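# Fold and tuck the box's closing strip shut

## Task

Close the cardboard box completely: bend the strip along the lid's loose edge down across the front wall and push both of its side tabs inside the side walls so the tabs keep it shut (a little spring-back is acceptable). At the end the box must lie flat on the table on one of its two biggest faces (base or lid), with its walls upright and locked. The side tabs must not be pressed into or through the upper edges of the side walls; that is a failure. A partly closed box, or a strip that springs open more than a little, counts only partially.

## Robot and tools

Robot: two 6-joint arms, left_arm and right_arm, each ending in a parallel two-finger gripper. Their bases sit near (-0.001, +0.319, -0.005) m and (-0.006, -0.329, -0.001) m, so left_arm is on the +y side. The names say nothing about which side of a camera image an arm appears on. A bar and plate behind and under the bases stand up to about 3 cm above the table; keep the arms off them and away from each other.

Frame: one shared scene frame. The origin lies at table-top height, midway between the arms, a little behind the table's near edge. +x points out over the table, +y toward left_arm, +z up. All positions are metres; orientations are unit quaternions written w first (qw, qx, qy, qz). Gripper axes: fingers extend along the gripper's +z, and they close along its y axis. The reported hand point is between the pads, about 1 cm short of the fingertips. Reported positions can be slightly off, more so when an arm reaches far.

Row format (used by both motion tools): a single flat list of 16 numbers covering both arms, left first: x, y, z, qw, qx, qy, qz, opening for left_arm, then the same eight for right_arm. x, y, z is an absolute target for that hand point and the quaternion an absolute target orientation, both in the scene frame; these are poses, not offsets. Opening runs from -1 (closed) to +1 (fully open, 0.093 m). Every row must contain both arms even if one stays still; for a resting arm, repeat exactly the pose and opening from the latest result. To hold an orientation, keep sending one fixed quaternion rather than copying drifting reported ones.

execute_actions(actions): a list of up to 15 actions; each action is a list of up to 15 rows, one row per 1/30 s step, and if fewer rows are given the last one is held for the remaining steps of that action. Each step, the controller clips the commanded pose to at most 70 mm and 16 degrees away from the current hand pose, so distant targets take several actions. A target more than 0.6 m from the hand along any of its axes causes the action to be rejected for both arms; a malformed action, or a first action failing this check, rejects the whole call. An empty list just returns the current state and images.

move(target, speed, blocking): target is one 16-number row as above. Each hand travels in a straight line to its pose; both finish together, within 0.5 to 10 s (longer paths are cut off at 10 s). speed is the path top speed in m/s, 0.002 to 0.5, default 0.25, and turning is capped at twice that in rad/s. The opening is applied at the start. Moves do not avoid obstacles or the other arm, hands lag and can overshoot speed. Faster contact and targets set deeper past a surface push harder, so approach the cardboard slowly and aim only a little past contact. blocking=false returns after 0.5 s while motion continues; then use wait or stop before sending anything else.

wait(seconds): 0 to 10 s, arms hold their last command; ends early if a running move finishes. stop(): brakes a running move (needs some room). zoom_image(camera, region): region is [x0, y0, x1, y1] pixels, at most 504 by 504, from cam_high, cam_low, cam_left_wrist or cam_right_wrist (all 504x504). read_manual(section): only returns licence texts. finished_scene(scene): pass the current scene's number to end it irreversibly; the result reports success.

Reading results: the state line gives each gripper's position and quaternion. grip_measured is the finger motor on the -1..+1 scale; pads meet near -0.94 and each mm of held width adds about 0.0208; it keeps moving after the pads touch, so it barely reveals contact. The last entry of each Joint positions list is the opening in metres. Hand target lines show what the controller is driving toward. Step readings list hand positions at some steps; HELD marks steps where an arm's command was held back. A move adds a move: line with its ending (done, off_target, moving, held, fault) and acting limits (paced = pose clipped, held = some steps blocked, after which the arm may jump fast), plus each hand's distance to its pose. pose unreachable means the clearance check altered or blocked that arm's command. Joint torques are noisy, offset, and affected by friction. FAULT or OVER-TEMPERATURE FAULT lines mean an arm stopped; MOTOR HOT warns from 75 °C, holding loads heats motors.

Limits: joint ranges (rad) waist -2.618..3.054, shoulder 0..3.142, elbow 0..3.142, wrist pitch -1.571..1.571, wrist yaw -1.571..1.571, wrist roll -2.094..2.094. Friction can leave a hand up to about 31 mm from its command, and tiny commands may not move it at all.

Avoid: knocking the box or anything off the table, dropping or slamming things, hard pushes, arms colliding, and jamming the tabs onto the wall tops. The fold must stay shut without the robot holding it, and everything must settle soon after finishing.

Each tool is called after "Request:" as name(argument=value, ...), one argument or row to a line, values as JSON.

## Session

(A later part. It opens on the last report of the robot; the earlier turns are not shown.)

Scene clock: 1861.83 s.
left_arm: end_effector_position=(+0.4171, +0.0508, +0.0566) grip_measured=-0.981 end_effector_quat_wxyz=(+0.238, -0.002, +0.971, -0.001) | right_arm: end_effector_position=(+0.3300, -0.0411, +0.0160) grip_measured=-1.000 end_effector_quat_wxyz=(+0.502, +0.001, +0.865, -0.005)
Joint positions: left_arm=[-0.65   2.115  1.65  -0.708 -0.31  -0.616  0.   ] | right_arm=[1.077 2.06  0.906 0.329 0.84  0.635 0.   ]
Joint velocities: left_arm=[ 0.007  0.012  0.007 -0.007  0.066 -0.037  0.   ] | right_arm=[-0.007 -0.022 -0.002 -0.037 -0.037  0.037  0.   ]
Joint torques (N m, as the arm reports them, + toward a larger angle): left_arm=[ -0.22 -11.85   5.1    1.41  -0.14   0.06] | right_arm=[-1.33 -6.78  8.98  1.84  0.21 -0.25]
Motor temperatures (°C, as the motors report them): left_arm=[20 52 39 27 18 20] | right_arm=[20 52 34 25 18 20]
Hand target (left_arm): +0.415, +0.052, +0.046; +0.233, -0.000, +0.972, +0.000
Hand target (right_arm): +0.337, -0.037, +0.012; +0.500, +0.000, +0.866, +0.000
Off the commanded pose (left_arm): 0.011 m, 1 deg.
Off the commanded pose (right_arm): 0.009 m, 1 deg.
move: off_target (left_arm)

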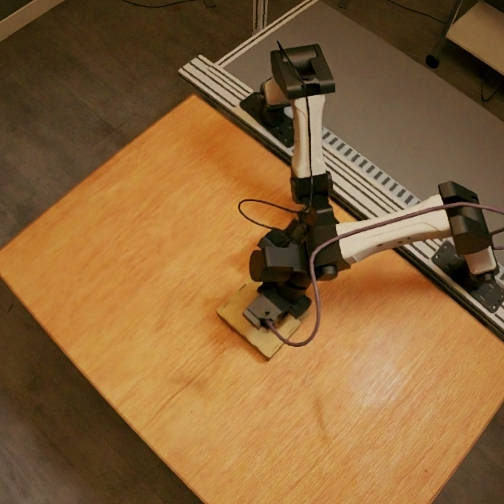

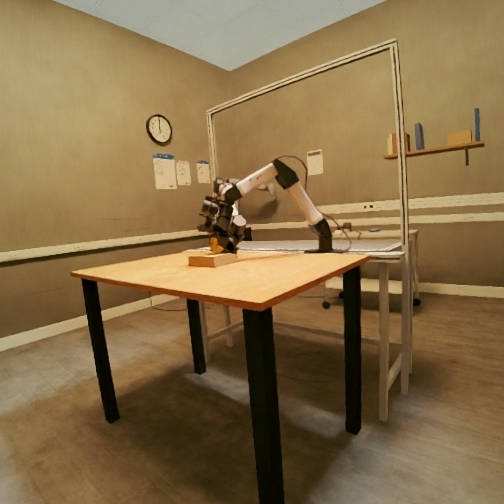

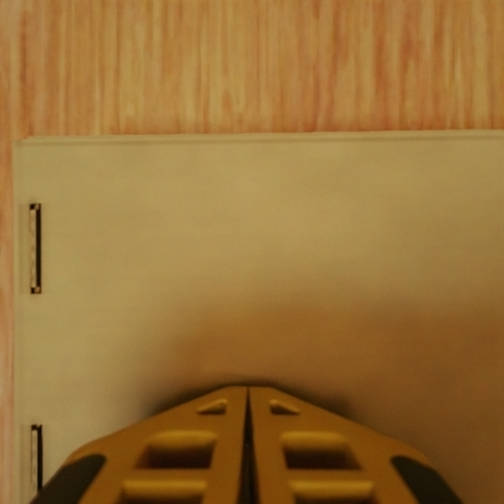

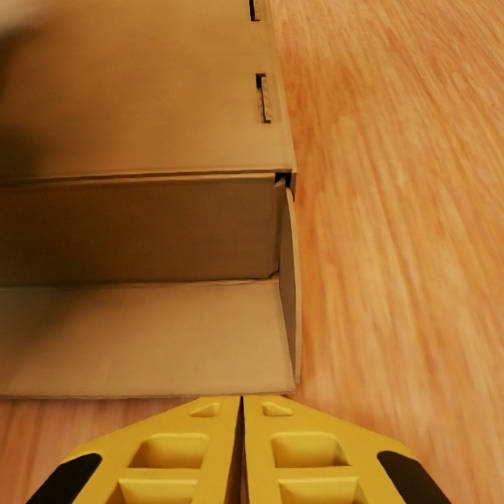

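Request:
move(
  target=[0.416,0.051,0.042,0.2334,0,0.9724,0,-1.0,0.350,-0.037,0.012,0.5,0,0.866,0,-1.0],
  speed=0.015,
)

Scene clock: 1868.30 s.
left_arm: end_effector_position=(+0.4200, +0.0485, +0.0566) grip_measured=-0.981 end_effector_quat_wxyz=(+0.244, -0.003, +0.970, -0.005) | right_arm: end_effector_position=(+0.3432, -0.0407, +0.0162) grip_measured=-1.000 end_effector_quat_wxyz=(+0.503, +0.002, +0.864, -0.007)
Joint positions: left_arm=[-0.65   2.118  1.65  -0.69  -0.31  -0.616  0.   ] | right_arm=[1.048 2.081 0.939 0.339 0.825 0.605 0.   ]
Joint velocities: left_arm=[-0.007 -0.002 -0.007  0.037 -0.095 -0.007  0.   ] | right_arm=[-0.007  0.022 -0.002 -0.037  0.007 -0.007  0.   ]
Joint torques (N m, as the arm reports them, + toward a larger angle): left_arm=[ -0.23 -11.34   5.06   1.37  -0.12   0.07] | right_arm=[-1.43 -7.11  8.69  1.87  0.16 -0.23]
Motor temperatures (°C, as the motors report them): left_arm=[20 53 39 27 18 20] | right_arm=[20 52 34 25 18 20]
Hand target (left_arm): +0.416, +0.051, +0.042; +0.233, -0.000, +0.972, +0.000
Hand target (right_arm): +0.350, -0.037, +0.012; +0.500, +0.000, +0.866, -0.000
Off the commanded pose (left_arm): 0.015 m, 1 deg.
Off the commanded pose (right_arm): 0.009 m, 1 deg.
move: off_target (left_arm)

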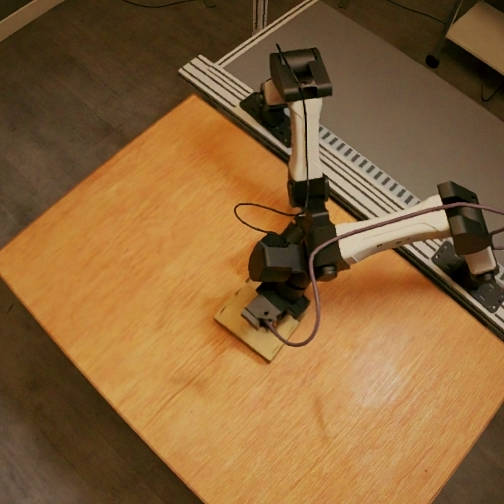

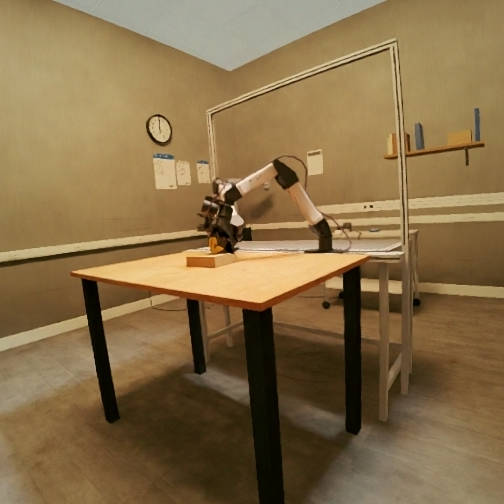

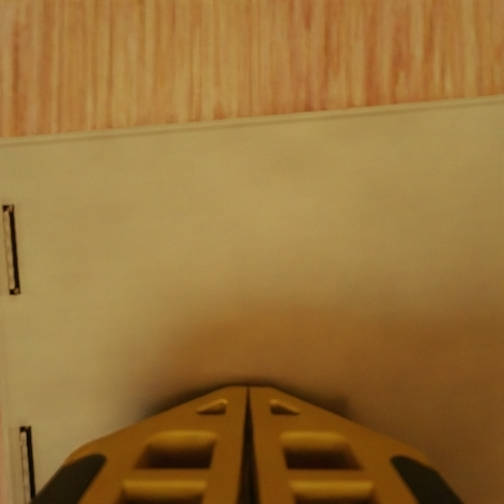

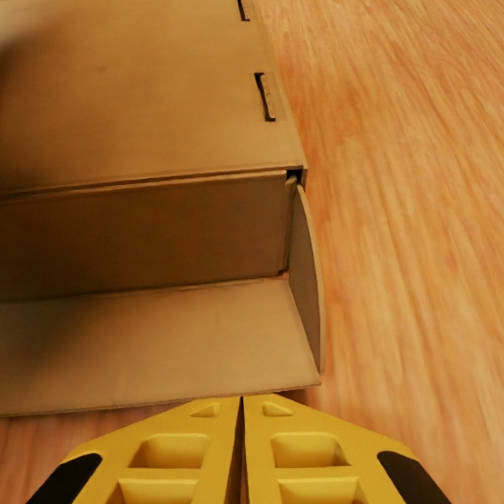

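Request:
move(
  target=[0.416,0.051,0.040,0.2334,0,0.9724,0,-1.0,0.354,-0.037,0.030,0.5,0,0.866,0,-1.0],
  speed=0.015,
)

Scene clock: 1880.47 s.
left_arm: end_effector_position=(+0.4207, +0.0480, +0.0563) grip_measured=-0.981 end_effector_quat_wxyz=(+0.245, -0.003, +0.970, -0.006) | right_arm: end_effector_position=(+0.3467, -0.0413, +0.0168) grip_measured=-1.000 end_effector_quat_wxyz=(+0.494, -0.004, +0.869, -0.010)
Joint positions: left_arm=[-0.65   2.12   1.65  -0.686 -0.31  -0.616  0.   ] | right_arm=[1.036 2.077 0.957 0.301 0.806 0.596 0.   ]
Joint velocities: left_arm=[ 0.017  0.002  0.002 -0.051 -0.007 -0.007  0.   ] | right_arm=[-0.012 -0.002  0.002 -0.095 -0.022 -0.081  0.   ]
Joint torques (N m, as the arm reports them, + toward a larger angle): left_arm=[ -0.13 -11.32   4.76   1.41  -0.11   0.08] | right_arm=[ -1.07 -10.57   8.88   1.64   0.29  -0.27]
Motor temperatures (°C, as the motors report them): left_arm=[20 55 37 28 18 20] | right_arm=[20 52 34 26 18 20]
Hand target (left_arm): +0.416, +0.051, +0.040; +0.233, +0.000, +0.972, +0.000
Hand target (right_arm): +0.354, -0.037, +0.030; +0.500, +0.000, +0.866, +0.000
Off the commanded pose (left_arm): 0.017 m, 2 deg.
Off the commanded pose (right_arm): 0.016 m, 1 deg.
move: off_target (left_arm, right_arm)

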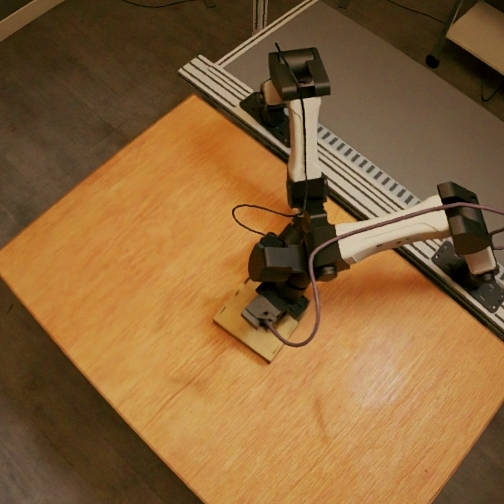

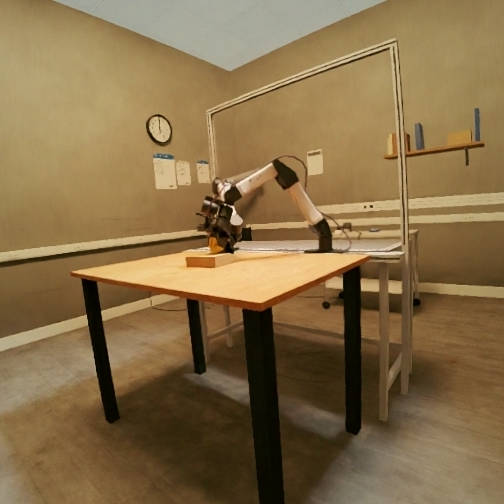

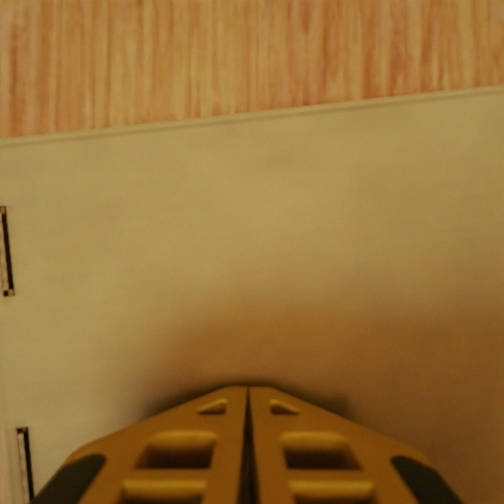

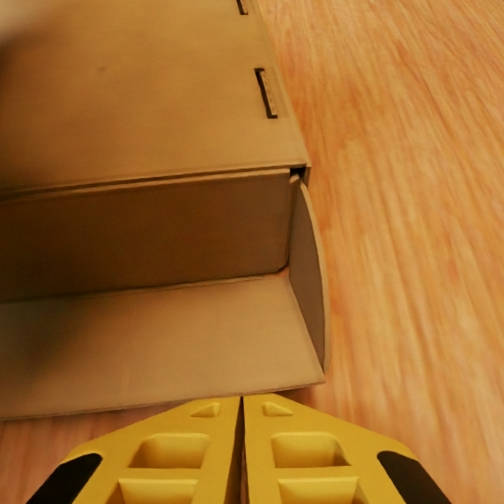

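Request:
move(
  target=[0.416,0.051,0.040,0.2334,0,0.9724,0,-1.0,0.353,-0.038,0.038,0.5,0,0.866,0,-1.0],
  speed=0.015,
)

Scene clock: 1888.50 s.
left_arm: end_effector_position=(+0.4214, +0.0475, +0.0566) grip_measured=-0.981 end_effector_quat_wxyz=(+0.246, -0.004, +0.969, -0.007) | right_arm: end_effector_position=(+0.3454, -0.0420, +0.0245) grip_measured=-1.000 end_effector_quat_wxyz=(+0.492, -0.007, +0.871, -0.010)
Joint positions: left_arm=[-0.65   2.12   1.65  -0.682 -0.311 -0.616  0.   ] | right_arm=[1.036 2.047 0.958 0.267 0.799 0.595 0.   ]
Joint velocities: left_arm=[ 0.007 -0.017 -0.002 -0.022  0.037 -0.007  0.   ] | right_arm=[ 0.007 -0.027  0.002  0.022  0.051  0.066  0.   ]
Joint torques (N m, as the arm reports them, + toward a larger angle): left_arm=[ -0.03 -11.33   4.66   1.39  -0.11   0.09] | right_arm=[ -1.03 -10.21   9.16   1.72   0.34  -0.24]
Motor temperatures (°C, as the motors report them): left_arm=[20 55 37 28 18 20] | right_arm=[20 54 34 25 18 20]
Hand target (left_arm): +0.416, +0.051, +0.040; +0.233, +0.000, +0.972, +0.000
Hand target (right_arm): +0.353, -0.038, +0.038; +0.500, -0.000, +0.866, -0.000
Off the commanded pose (left_arm): 0.018 m, 2 deg.
Off the commanded pose (right_arm): 0.016 m, 2 deg.
move: off_target (left_arm, right_arm)

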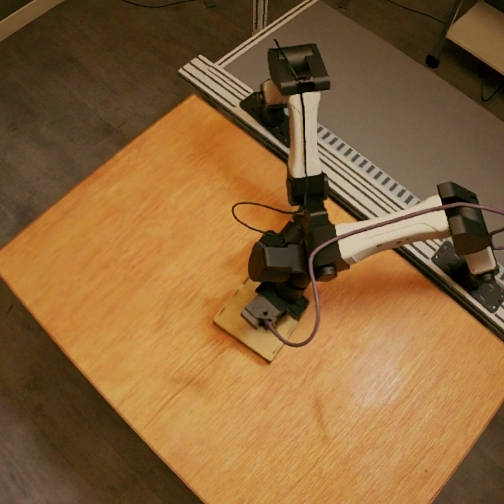

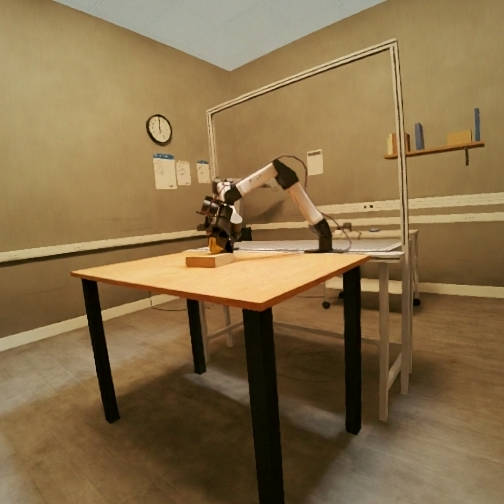

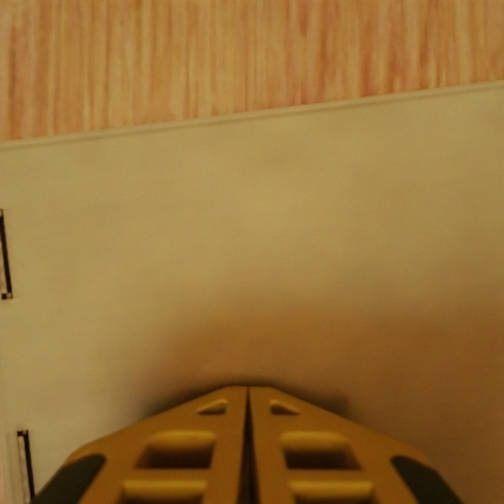

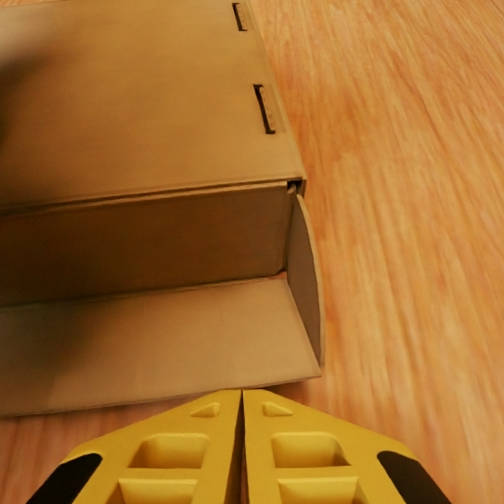

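Request:
zoom_image(
  camera="cam_right_wrist",
  region=[150, 300, 350, 460],
)

Region (150, 300, 350, 460) of cam_right_wrist's 504x504 image, scaled by 2.520, with more detail than that image has; it fills the top 403 rows of this view, and the rest is white.

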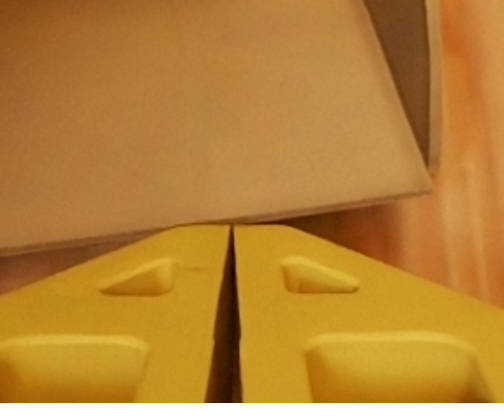

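Request:
move(
  target=[0.416,0.051,0.040,0.2334,0,0.9724,0,-1.0,0.338,-0.040,0.009,0.5,0,0.866,0,-1.0],
  speed=0.02,
)

Scene clock: 1898.83 s.
left_arm: end_effector_position=(+0.4214, +0.0475, +0.0566) grip_measured=-0.981 end_effector_quat_wxyz=(+0.246, -0.004, +0.969, -0.007) | right_arm: end_effector_position=(+0.3440, -0.0427, +0.0166) grip_measured=-1.000 end_effector_quat_wxyz=(+0.502, +0.003, +0.865, -0.005)
Joint positions: left_arm=[-0.65   2.12   1.65  -0.682 -0.311 -0.616  0.   ] | right_arm=[1.042 2.076 0.933 0.341 0.819 0.604 0.   ]
Joint velocities: left_arm=[-0.017 -0.002  0.002 -0.007 -0.022 -0.037  0.   ] | right_arm=[-0.012 -0.012 -0.002 -0.037 -0.051 -0.037  0.   ]
Joint torques (N m, as the arm reports them, + toward a larger angle): left_arm=[ -0.12 -11.3    4.59   1.38  -0.12   0.09] | right_arm=[ 0.91 -7.74  5.32  1.95  0.36 -0.04]
Motor temperatures (°C, as the motors report them): left_arm=[20 56 36 28 18 20] | right_arm=[20 56 34 26 18 20]
Hand target (left_arm): +0.416, +0.051, +0.040; +0.233, +0.000, +0.972, +0.000
Hand target (right_arm): +0.338, -0.040, +0.009; +0.500, +0.000, +0.866, -0.000
Off the commanded pose (left_arm): 0.018 m, 2 deg.
Off the commanded pose (right_arm): 0.010 m, 1 deg.
move: off_target (left_arm)

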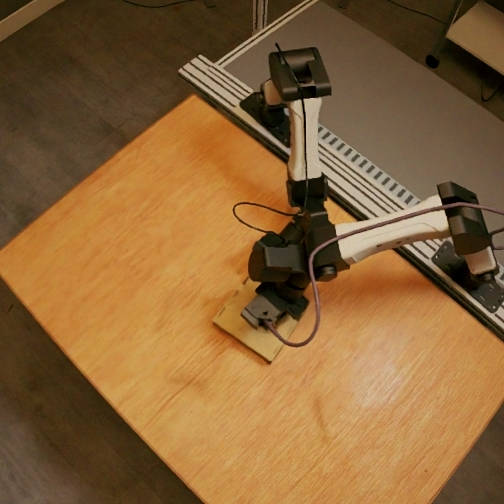

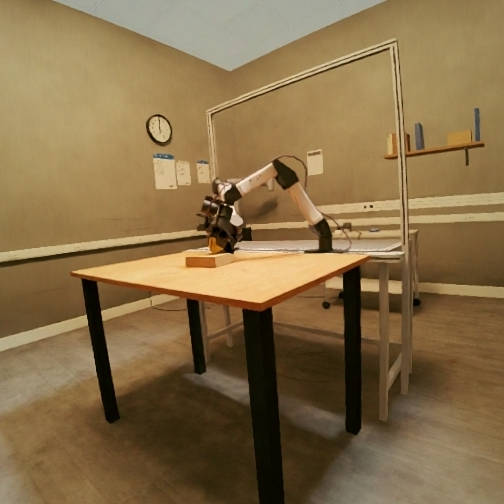

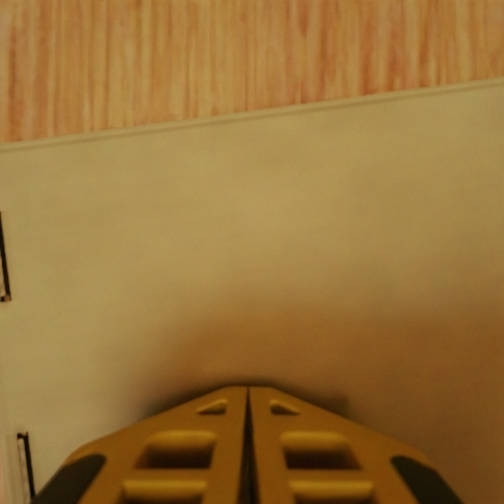

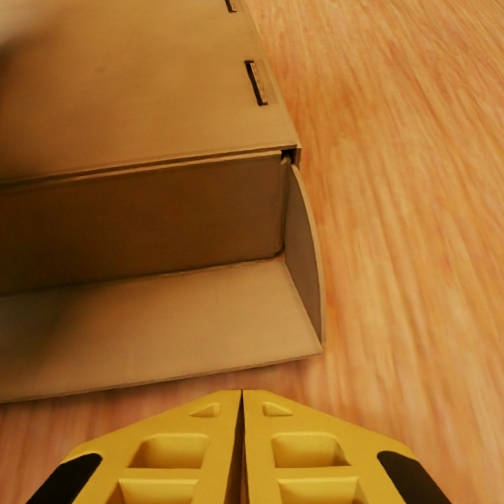

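Request:
move(
  target=[0.416,0.051,0.040,0.2334,0,0.9724,0,-1.0,0.325,0.012,0.013,0.5,0,0.866,0,-1.0],
  speed=0.04,
)

Scene clock: 1919.27 s.
left_arm: end_effector_position=(+0.4214, +0.0475, +0.0566) grip_measured=-0.981 end_effector_quat_wxyz=(+0.246, -0.004, +0.969, -0.007) | right_arm: end_effector_position=(+0.3290, +0.0050, +0.0175) grip_measured=-1.000 end_effector_quat_wxyz=(+0.505, +0.004, +0.863, -0.002)
Joint positions: left_arm=[-0.65   2.12   1.65  -0.682 -0.311 -0.616  0.   ] | right_arm=[1.145 2.163 1.105 0.182 0.889 0.715 0.   ]
Joint velocities: left_arm=[-0.022 -0.012 -0.007  0.037  0.007  0.022  0.   ] | right_arm=[ 0.007  0.002  0.007 -0.066  0.051 -0.022  0.   ]
Joint torques (N m, as the arm reports them, + toward a larger angle): left_arm=[  0.   -11.36   4.67   1.4   -0.13   0.07] | right_arm=[ 0.73 -8.55  9.01  1.42  0.4  -0.04]
Motor temperatures (°C, as the motors report them): left_arm=[20 57 35 28 18 20] | right_arm=[20 54 32 26 18 20]
Hand target (left_arm): +0.416, +0.051, +0.040; +0.233, +0.000, +0.972, +0.000
Hand target (right_arm): +0.325, +0.012, +0.014; +0.501, -0.000, +0.866, +0.000
Off the commanded pose (left_arm): 0.018 m, 2 deg.
Off the commanded pose (right_arm): 0.009 m, 1 deg.
move: off_target (left_arm)

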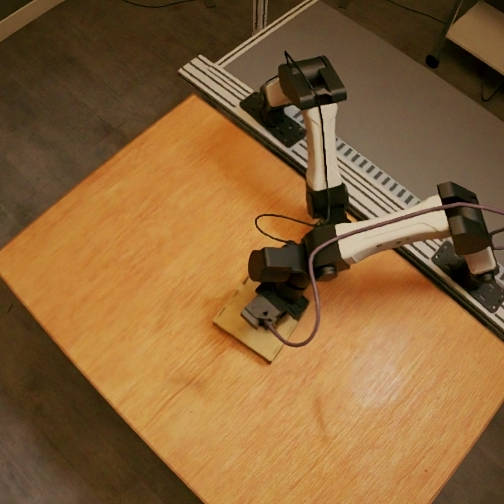

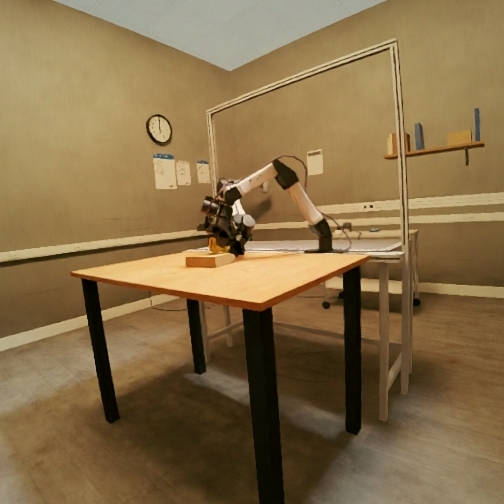

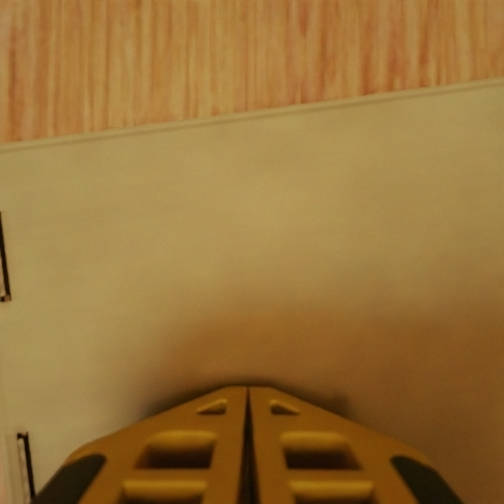

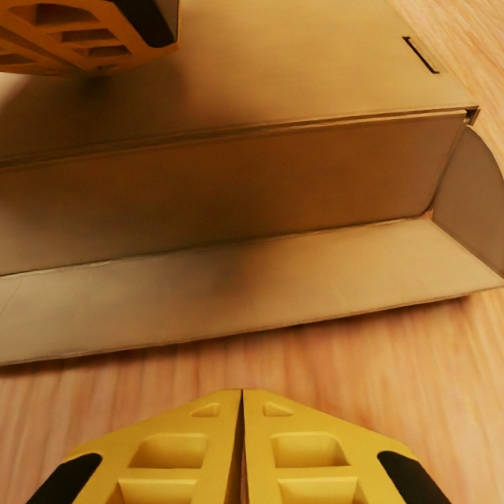

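Request:
execute_actions(
  actions=[
    [[0.42,0.048,0.078,0.2334,0,0.9724,0,-1.0,0.325,0.010,0.013,0.5,0,0.866,0,-1.0]],
    [[0.455,0.035,0.078,0.2334,0,0.9724,0,-1.0,0.325,0.010,0.013,0.5,0,0.866,0,-1.0]],
    [[0.455,0.035,0.066,0.2334,0,0.9724,0,-1.0,0.335,0.010,0.012,0.5,0,0.866,0,-1.0]],
    [[0.455,0.035,0.054,0.2334,0,0.9724,0,-1.0,0.340,0.010,0.012,0.5,0,0.866,0,-1.0]],
    [[0.455,0.035,0.044,0.2334,0,0.9724,0,-1.0,0.345,0.010,0.012,0.5,0,0.866,0,-1.0]],
  ],
)

Scene clock: 1932.47 s.
left_arm: end_effector_position=(+0.4579, +0.0343, +0.0564) grip_measured=-0.981 end_effector_quat_wxyz=(+0.241, -0.005, +0.971, -0.001) | right_arm: end_effector_position=(+0.3394, +0.0071, +0.0172) grip_measured=-1.000 end_effector_quat_wxyz=(+0.504, +0.002, +0.864, -0.004)
Joint positions: left_arm=[-0.625  2.286  1.927 -0.802 -0.304 -0.597  0.   ] | right_arm=[1.124 2.181 1.135 0.185 0.874 0.689 0.   ]
Joint velocities: left_arm=[-0.002 -0.012  0.007 -0.022 -0.037 -0.007  0.   ] | right_arm=[-0.012 -0.012  0.002 -0.007 -0.022 -0.022  0.   ]
Joint torques (N m, as the arm reports them, + toward a larger angle): left_arm=[ -0.09 -13.31   4.93   1.42  -0.1    0.12] | right_arm=[-1.25 -8.28  8.88  1.76  0.23 -0.26]
Motor temperatures (°C, as the motors report them): left_arm=[20 58 35 28 18 20] | right_arm=[20 55 33 26 18 20]
Hand target (left_arm): +0.455, +0.035, +0.044; +0.233, -0.000, +0.972, +0.000
Hand target (right_arm): +0.345, +0.010, +0.012; +0.500, +0.000, +0.866, -0.000
Off the commanded pose (left_arm): 0.013 m, 1 deg.
Off the commanded pose (right_arm): 0.008 m, 1 deg.
Step readings (end_effector_position; steps 1 to 15: 1st action; 16 to 30: 2nd action; 31 to 45: 3rd action; 46 to 60: 4th action; 61 to 75: 5th action):
0: left_arm (+0.4214, +0.0475, +0.0566) | right_arm (+0.3290, +0.0050, +0.0174)
1: left_arm (+0.4208, +0.0480, +0.0578) | right_arm (+0.3290, +0.0050, +0.0174)
2: left_arm (+0.4202, +0.0485, +0.0596) | right_arm (+0.3290, +0.0050, +0.0174)
4: left_arm (+0.4208, +0.0481, +0.0654) | right_arm (+0.3290, +0.0050, +0.0174)
8: left_arm (+0.4216, +0.0477, +0.0708) | right_arm (+0.3290, +0.0050, +0.0174)
15: left_arm (+0.4176, +0.0508, +0.0689) | right_arm (+0.3290, +0.0050, +0.0174)
16: left_arm (+0.4192, +0.0502, +0.0690) | right_arm (+0.3290, +0.0050, +0.0174)
17: left_arm (+0.4276, +0.0454, +0.0708) | right_arm (+0.3290, +0.0050, +0.0174)
19: left_arm (+0.4457, +0.0368, +0.0736) | right_arm (+0.3290, +0.0050, +0.0174)
23: left_arm (+0.4570, +0.0354, +0.0717) | right_arm (+0.3290, +0.0050, +0.0174)
30: left_arm (+0.4536, +0.0379, +0.0700) | right_arm (+0.3290, +0.0050, +0.0174)
31: left_arm (+0.4535, +0.0379, +0.0700) | right_arm (+0.3293, +0.0052, +0.0173)
32: left_arm (+0.4536, +0.0379, +0.0700) | right_arm (+0.3298, +0.0053, +0.0170)
34: left_arm (+0.4536, +0.0378, +0.0700) | right_arm (+0.3305, +0.0058, +0.0172)
38: left_arm (+0.4536, +0.0378, +0.0700) | right_arm (+0.3306, +0.0061, +0.0172)
45: left_arm (+0.4536, +0.0378, +0.0700) | right_arm (+0.3306, +0.0061, +0.0172)
46: left_arm (+0.4539, +0.0376, +0.0693) | right_arm (+0.3310, +0.0060, +0.0173)
47: left_arm (+0.4545, +0.0371, +0.0683) | right_arm (+0.3319, +0.0062, +0.0171)
49: left_arm (+0.4543, +0.0371, +0.0643) | right_arm (+0.3336, +0.0066, +0.0171)
53: left_arm (+0.4539, +0.0372, +0.0583) | right_arm (+0.3346, +0.0067, +0.0172)
60: left_arm (+0.4551, +0.0364, +0.0582) | right_arm (+0.3346, +0.0067, +0.0172)
61: left_arm (+0.4553, +0.0362, +0.0574) | right_arm (+0.3351, +0.0067, +0.0173)
62: left_arm (+0.4557, +0.0358, +0.0564) | right_arm (+0.3359, +0.0070, +0.0171)
64: left_arm (+0.4566, +0.0353, +0.0567) | right_arm (+0.3380, +0.0071, +0.0172)
68: left_arm (+0.4579, +0.0343, +0.0568) | right_arm (+0.3394, +0.0071, +0.0172)
75: end_effector_position above

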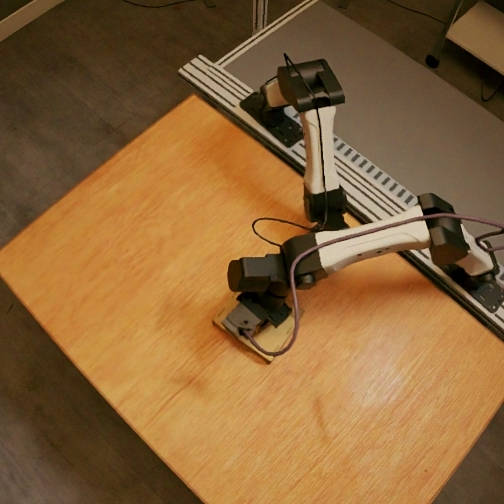

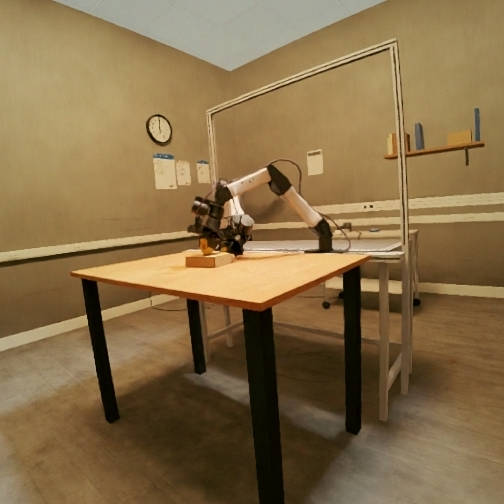

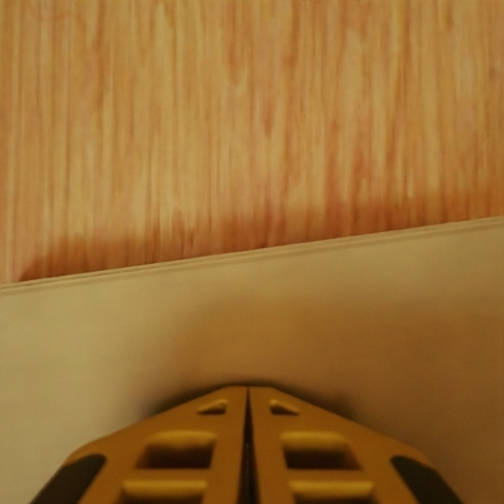

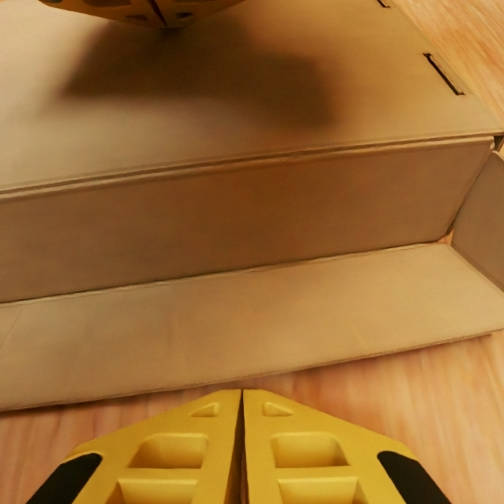

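Request:
move(
  target=[0.455,0.035,0.040,0.2334,0,0.9724,0,-1.0,0.353,0.010,0.008,0.5,0,0.866,0,-1.0],
  speed=0.015,
)

Scene clock: 1938.10 s.
left_arm: end_effector_position=(+0.4600, +0.0330, +0.0561) grip_measured=-0.981 end_effector_quat_wxyz=(+0.246, -0.006, +0.969, -0.004) | right_arm: end_effector_position=(+0.3455, +0.0082, +0.0169) grip_measured=-1.000 end_effector_quat_wxyz=(+0.507, +0.002, +0.862, -0.004)
Joint positions: left_arm=[-0.625  2.286  1.921 -0.784 -0.305 -0.597  0.   ] | right_arm=[1.113 2.194 1.148 0.202 0.87  0.669 0.   ]
Joint velocities: left_arm=[-0.012 -0.002  0.002  0.007 -0.081  0.066  0.   ] | right_arm=[-0.012 -0.002 -0.017  0.022 -0.022 -0.007  0.   ]
Joint torques (N m, as the arm reports them, + toward a larger angle): left_arm=[ -0.01 -13.06   4.5    1.43  -0.04   0.11] | right_arm=[-1.77 -7.89  8.93  1.82  0.15 -0.23]
Motor temperatures (°C, as the motors report them): left_arm=[20 59 34 28 18 20] | right_arm=[20 55 33 26 18 20]
Hand target (left_arm): +0.455, +0.035, +0.040; +0.233, -0.000, +0.972, +0.000
Hand target (right_arm): +0.353, +0.010, +0.008; +0.500, -0.000, +0.866, -0.000
Off the commanded pose (left_arm): 0.017 m, 2 deg.
Off the commanded pose (right_arm): 0.012 m, 1 deg.
move: off_target (left_arm, right_arm)

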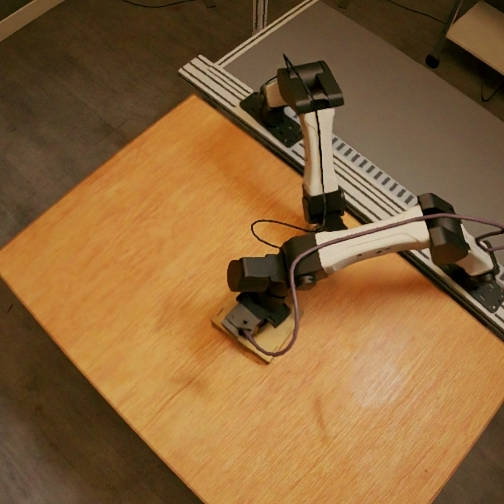

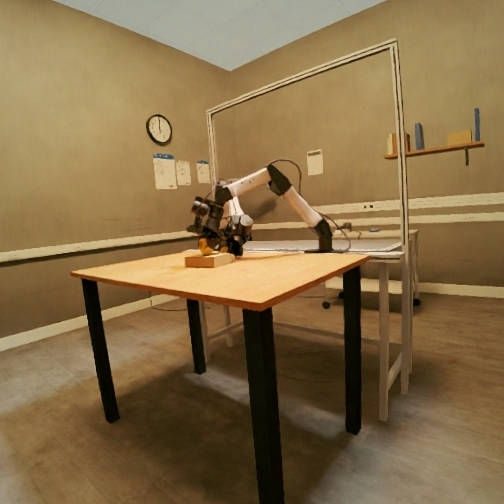

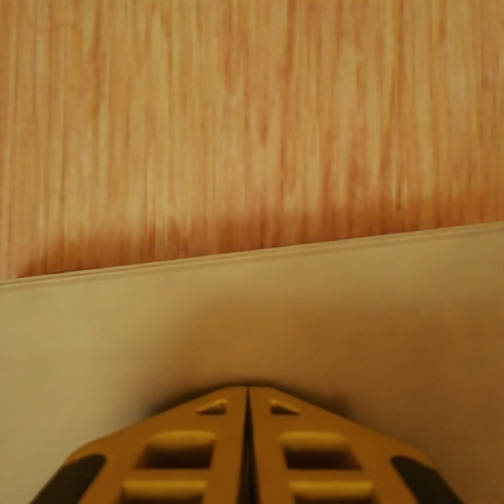

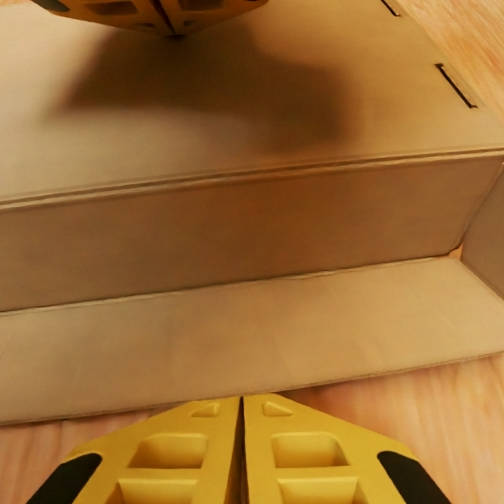

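Request:
execute_actions(
  actions=[
    [[0.455,0.035,0.040,0.2334,0,0.9724,0,-1.0,0.354,0.010,0.026,0.5,0,0.866,0,-1.0]],
    [[0.455,0.035,0.040,0.2334,0,0.9724,0,-1.0,0.357,0.010,0.032,0.5,0,0.866,0,-1.0]],
    [[0.455,0.035,0.040,0.2334,0,0.9724,0,-1.0,0.360,0.010,0.036,0.5,0,0.866,0,-1.0]],
  ],
)

Scene clock: 1955.07 s.
left_arm: end_effector_position=(+0.4623, +0.0315, +0.0573) grip_measured=-0.981 end_effector_quat_wxyz=(+0.251, -0.007, +0.968, -0.008) | right_arm: end_effector_position=(+0.3519, +0.0056, +0.0184) grip_measured=-1.000 end_effector_quat_wxyz=(+0.490, -0.008, +0.872, -0.012)
Joint positions: left_arm=[-0.625  2.286  1.921 -0.771 -0.306 -0.596  0.   ] | right_arm=[1.09  2.185 1.179 0.134 0.835 0.654 0.   ]
Joint velocities: left_arm=[ 0.002  0.017 -0.002 -0.007 -0.022  0.022  0.   ] | right_arm=[ 0.002  0.007  0.002 -0.022  0.007 -0.037  0.   ]
Joint torques (N m, as the arm reports them, + toward a larger angle): left_arm=[ -0.02 -13.1    4.55   1.29  -0.06   0.11] | right_arm=[ -0.98 -11.92   9.63   1.62   0.41  -0.25]
Motor temperatures (°C, as the motors report them): left_arm=[20 62 34 29 18 20] | right_arm=[20 55 33 27 18 20]
Hand target (left_arm): +0.455, +0.035, +0.040; +0.233, +0.000, +0.972, +0.000
Hand target (right_arm): +0.360, +0.010, +0.036; +0.500, +0.000, +0.866, -0.000
Off the commanded pose (left_arm): 0.019 m, 2 deg.
Off the commanded pose (right_arm): 0.020 m, 2 deg.
Step readings (end_effector_position; steps 1 to 15: 1st action; 16 to 30: 2nd action; 31 to 45: 3rd action):
0: left_arm (+0.4601, +0.0329, +0.0561) | right_arm (+0.3455, +0.0083, +0.0170)
1: left_arm (+0.4601, +0.0329, +0.0561) | right_arm (+0.3456, +0.0085, +0.0177)
2: left_arm (+0.4601, +0.0330, +0.0561) | right_arm (+0.3458, +0.0084, +0.0177)
4: left_arm (+0.4608, +0.0325, +0.0565) | right_arm (+0.3465, +0.0085, +0.0176)
8: left_arm (+0.4612, +0.0323, +0.0567) | right_arm (+0.3469, +0.0084, +0.0176)
15: left_arm (+0.4612, +0.0323, +0.0567) | right_arm (+0.3469, +0.0085, +0.0176)
16: left_arm (+0.4612, +0.0323, +0.0567) | right_arm (+0.3471, +0.0084, +0.0179)
17: left_arm (+0.4613, +0.0322, +0.0568) | right_arm (+0.3474, +0.0085, +0.0183)
19: left_arm (+0.4620, +0.0318, +0.0572) | right_arm (+0.3483, +0.0078, +0.0183)
23: left_arm (+0.4622, +0.0316, +0.0573) | right_arm (+0.3493, +0.0070, +0.0180)
30: left_arm (+0.4622, +0.0316, +0.0573) | right_arm (+0.3493, +0.0070, +0.0181)
31: left_arm (+0.4622, +0.0316, +0.0573) | right_arm (+0.3495, +0.0070, +0.0182)
32: left_arm (+0.4622, +0.0316, +0.0573) | right_arm (+0.3499, +0.0070, +0.0184)
34: left_arm (+0.4623, +0.0315, +0.0573) | right_arm (+0.3509, +0.0067, +0.0185)
38: left_arm (+0.4623, +0.0315, +0.0573) | right_arm (+0.3519, +0.0056, +0.0183)
45: end_effector_position above

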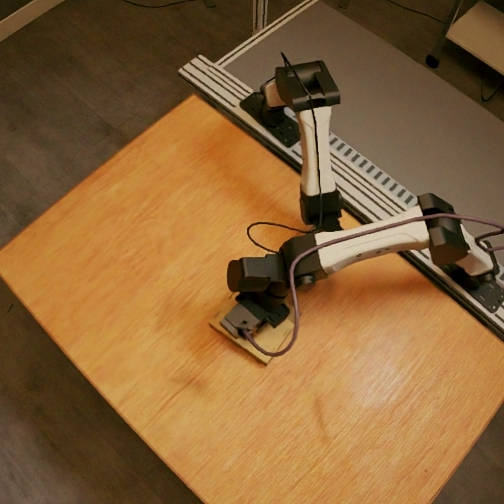

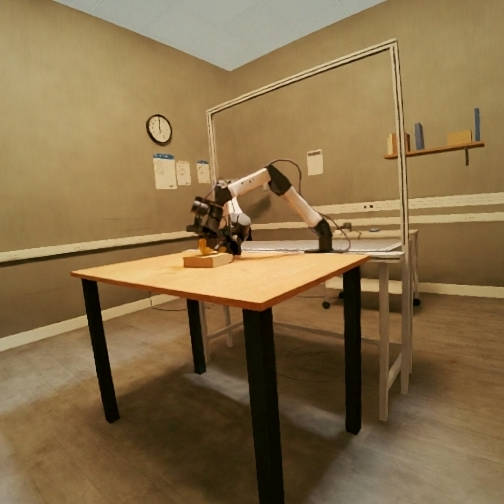

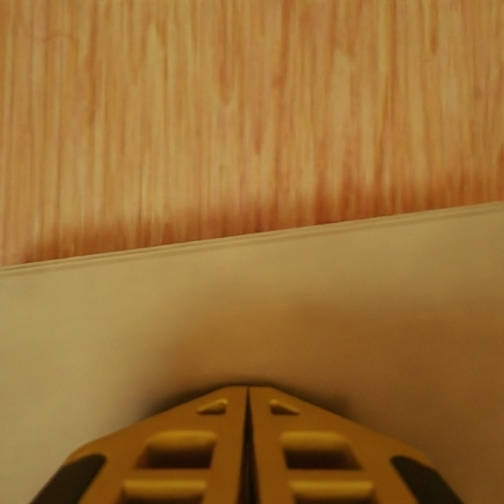

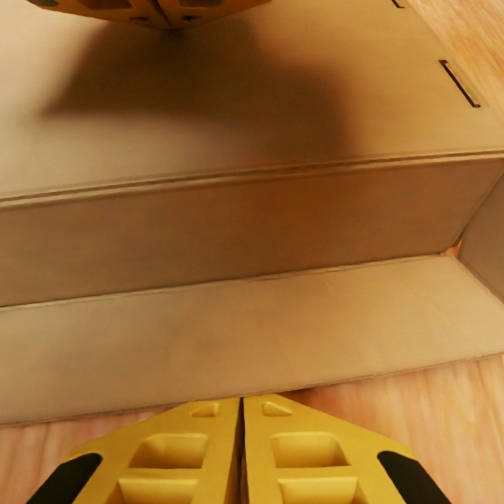

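Request:
execute_actions(
  actions=[
    [[0.455,0.035,0.030,0.2334,0,0.9724,0,-1.0,0.360,0.010,0.036,0.5,0,0.866,0,-1.0]],
    [[0.455,0.035,0.030,0.2334,0,0.9724,0,-1.0,0.361,0.010,0.041,0.5,0,0.866,0,-1.0]],
    [[0.455,0.035,0.030,0.2334,0,0.9724,0,-1.0,0.363,0.010,0.045,0.5,0,0.866,0,-1.0]],
  ],
)

Scene clock: 1963.77 s.
left_arm: end_effector_position=(+0.4644, +0.0303, +0.0562) grip_measured=-0.981 end_effector_quat_wxyz=(+0.258, -0.009, +0.966, -0.012) | right_arm: end_effector_position=(+0.3544, +0.0050, +0.0250) grip_measured=-1.000 end_effector_quat_wxyz=(+0.488, -0.010, +0.873, -0.014)
Joint positions: left_arm=[-0.625  2.282  1.901 -0.738 -0.309 -0.596  0.   ] | right_arm=[1.084 2.17  1.193 0.102 0.829 0.648 0.   ]
Joint velocities: left_arm=[-0.012 -0.007  0.002 -0.037  0.022  0.007  0.   ] | right_arm=[-0.007  0.007  0.002  0.022 -0.022 -0.037  0.   ]
Joint torques (N m, as the arm reports them, + toward a larger angle): left_arm=[ -0.09 -11.98   3.82   1.37  -0.06   0.1 ] | right_arm=[ -0.94 -12.1    9.87   1.67   0.42  -0.28]
Motor temperatures (°C, as the motors report them): left_arm=[20 63 34 28 18 20] | right_arm=[20 58 34 26 18 20]
Hand target (left_arm): +0.454, +0.035, +0.031; +0.233, +0.000, +0.972, +0.000
Hand target (right_arm): +0.363, +0.009, +0.045; +0.500, +0.000, +0.866, -0.000
Off the commanded pose (left_arm): 0.028 m, 3 deg.
Off the commanded pose (right_arm): 0.022 m, 3 deg.
Step readings (end_effector_position; steps 1 to 15: 1st action; 16 to 30: 2nd action; 31 to 45: 3rd action):
0: left_arm (+0.4623, +0.0315, +0.0573) | right_arm (+0.3519, +0.0056, +0.0184)
1: left_arm (+0.4621, +0.0316, +0.0558) | right_arm (+0.3519, +0.0056, +0.0184)
2: left_arm (+0.4624, +0.0316, +0.0551) | right_arm (+0.3519, +0.0056, +0.0184)
4: left_arm (+0.4624, +0.0316, +0.0551) | right_arm (+0.3519, +0.0055, +0.0183)
8: left_arm (+0.4626, +0.0315, +0.0552) | right_arm (+0.3519, +0.0055, +0.0183)
15: left_arm (+0.4626, +0.0314, +0.0552) | right_arm (+0.3519, +0.0055, +0.0183)
16: left_arm (+0.4626, +0.0314, +0.0552) | right_arm (+0.3518, +0.0055, +0.0187)
17: left_arm (+0.4626, +0.0314, +0.0552) | right_arm (+0.3516, +0.0052, +0.0194)
19: left_arm (+0.4626, +0.0314, +0.0552) | right_arm (+0.3515, +0.0051, +0.0215)
23: left_arm (+0.4626, +0.0314, +0.0552) | right_arm (+0.3515, +0.0051, +0.0231)
30: left_arm (+0.4626, +0.0314, +0.0552) | right_arm (+0.3514, +0.0051, +0.0230)
31: left_arm (+0.4626, +0.0314, +0.0552) | right_arm (+0.3516, +0.0051, +0.0231)
32: left_arm (+0.4628, +0.0313, +0.0553) | right_arm (+0.3521, +0.0051, +0.0234)
34: left_arm (+0.4635, +0.0309, +0.0557) | right_arm (+0.3535, +0.0054, +0.0247)
38: left_arm (+0.4643, +0.0304, +0.0562) | right_arm (+0.3545, +0.0050, +0.0251)
45: end_effector_position above

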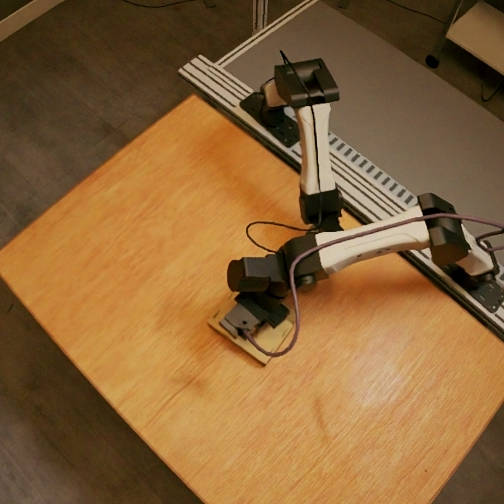

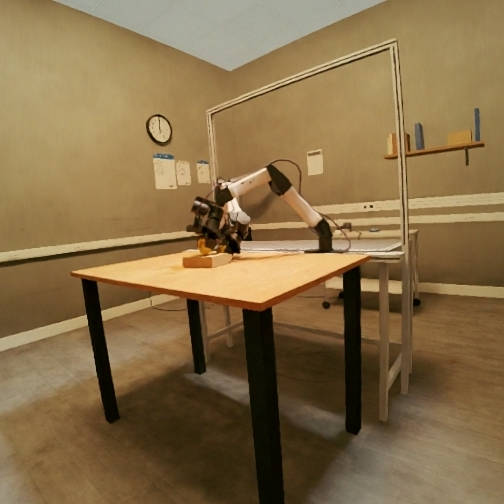

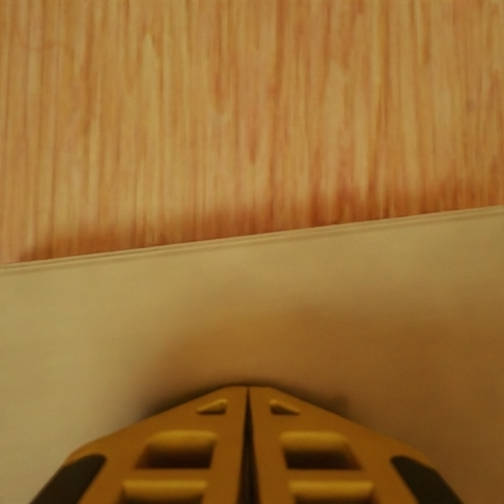

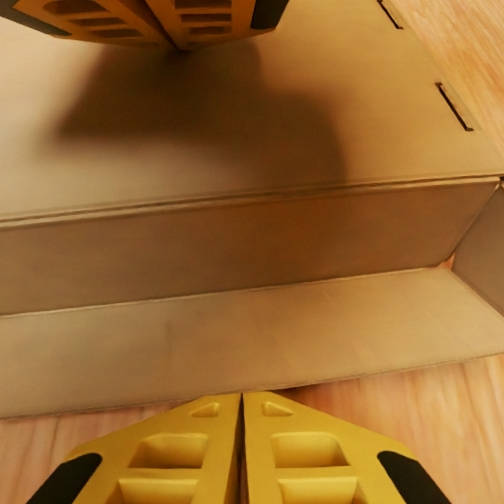

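Request:
zoom_image(
  camera="cam_right_wrist",
  region=[170, 340, 330, 440],
)

Request:
zoom_image(
  camera="cam_low",
  region=[170, 200, 270, 280],
)

Region (170, 340, 330, 440) of cam_right_wrist's 504x504 image, scaled by 3.150, with more detail than that image has; it fills the top 315 rows of this view, and the rest is white.

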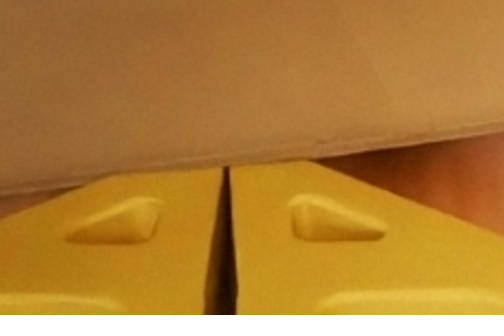

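Region (170, 200, 270, 280) of cam_low's 504x504 image, scaled by 5.040, with more detail than that image has; it fills the top 403 rows of this view, and the rest is white.

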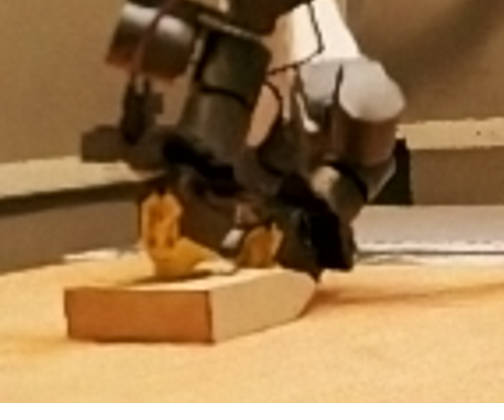

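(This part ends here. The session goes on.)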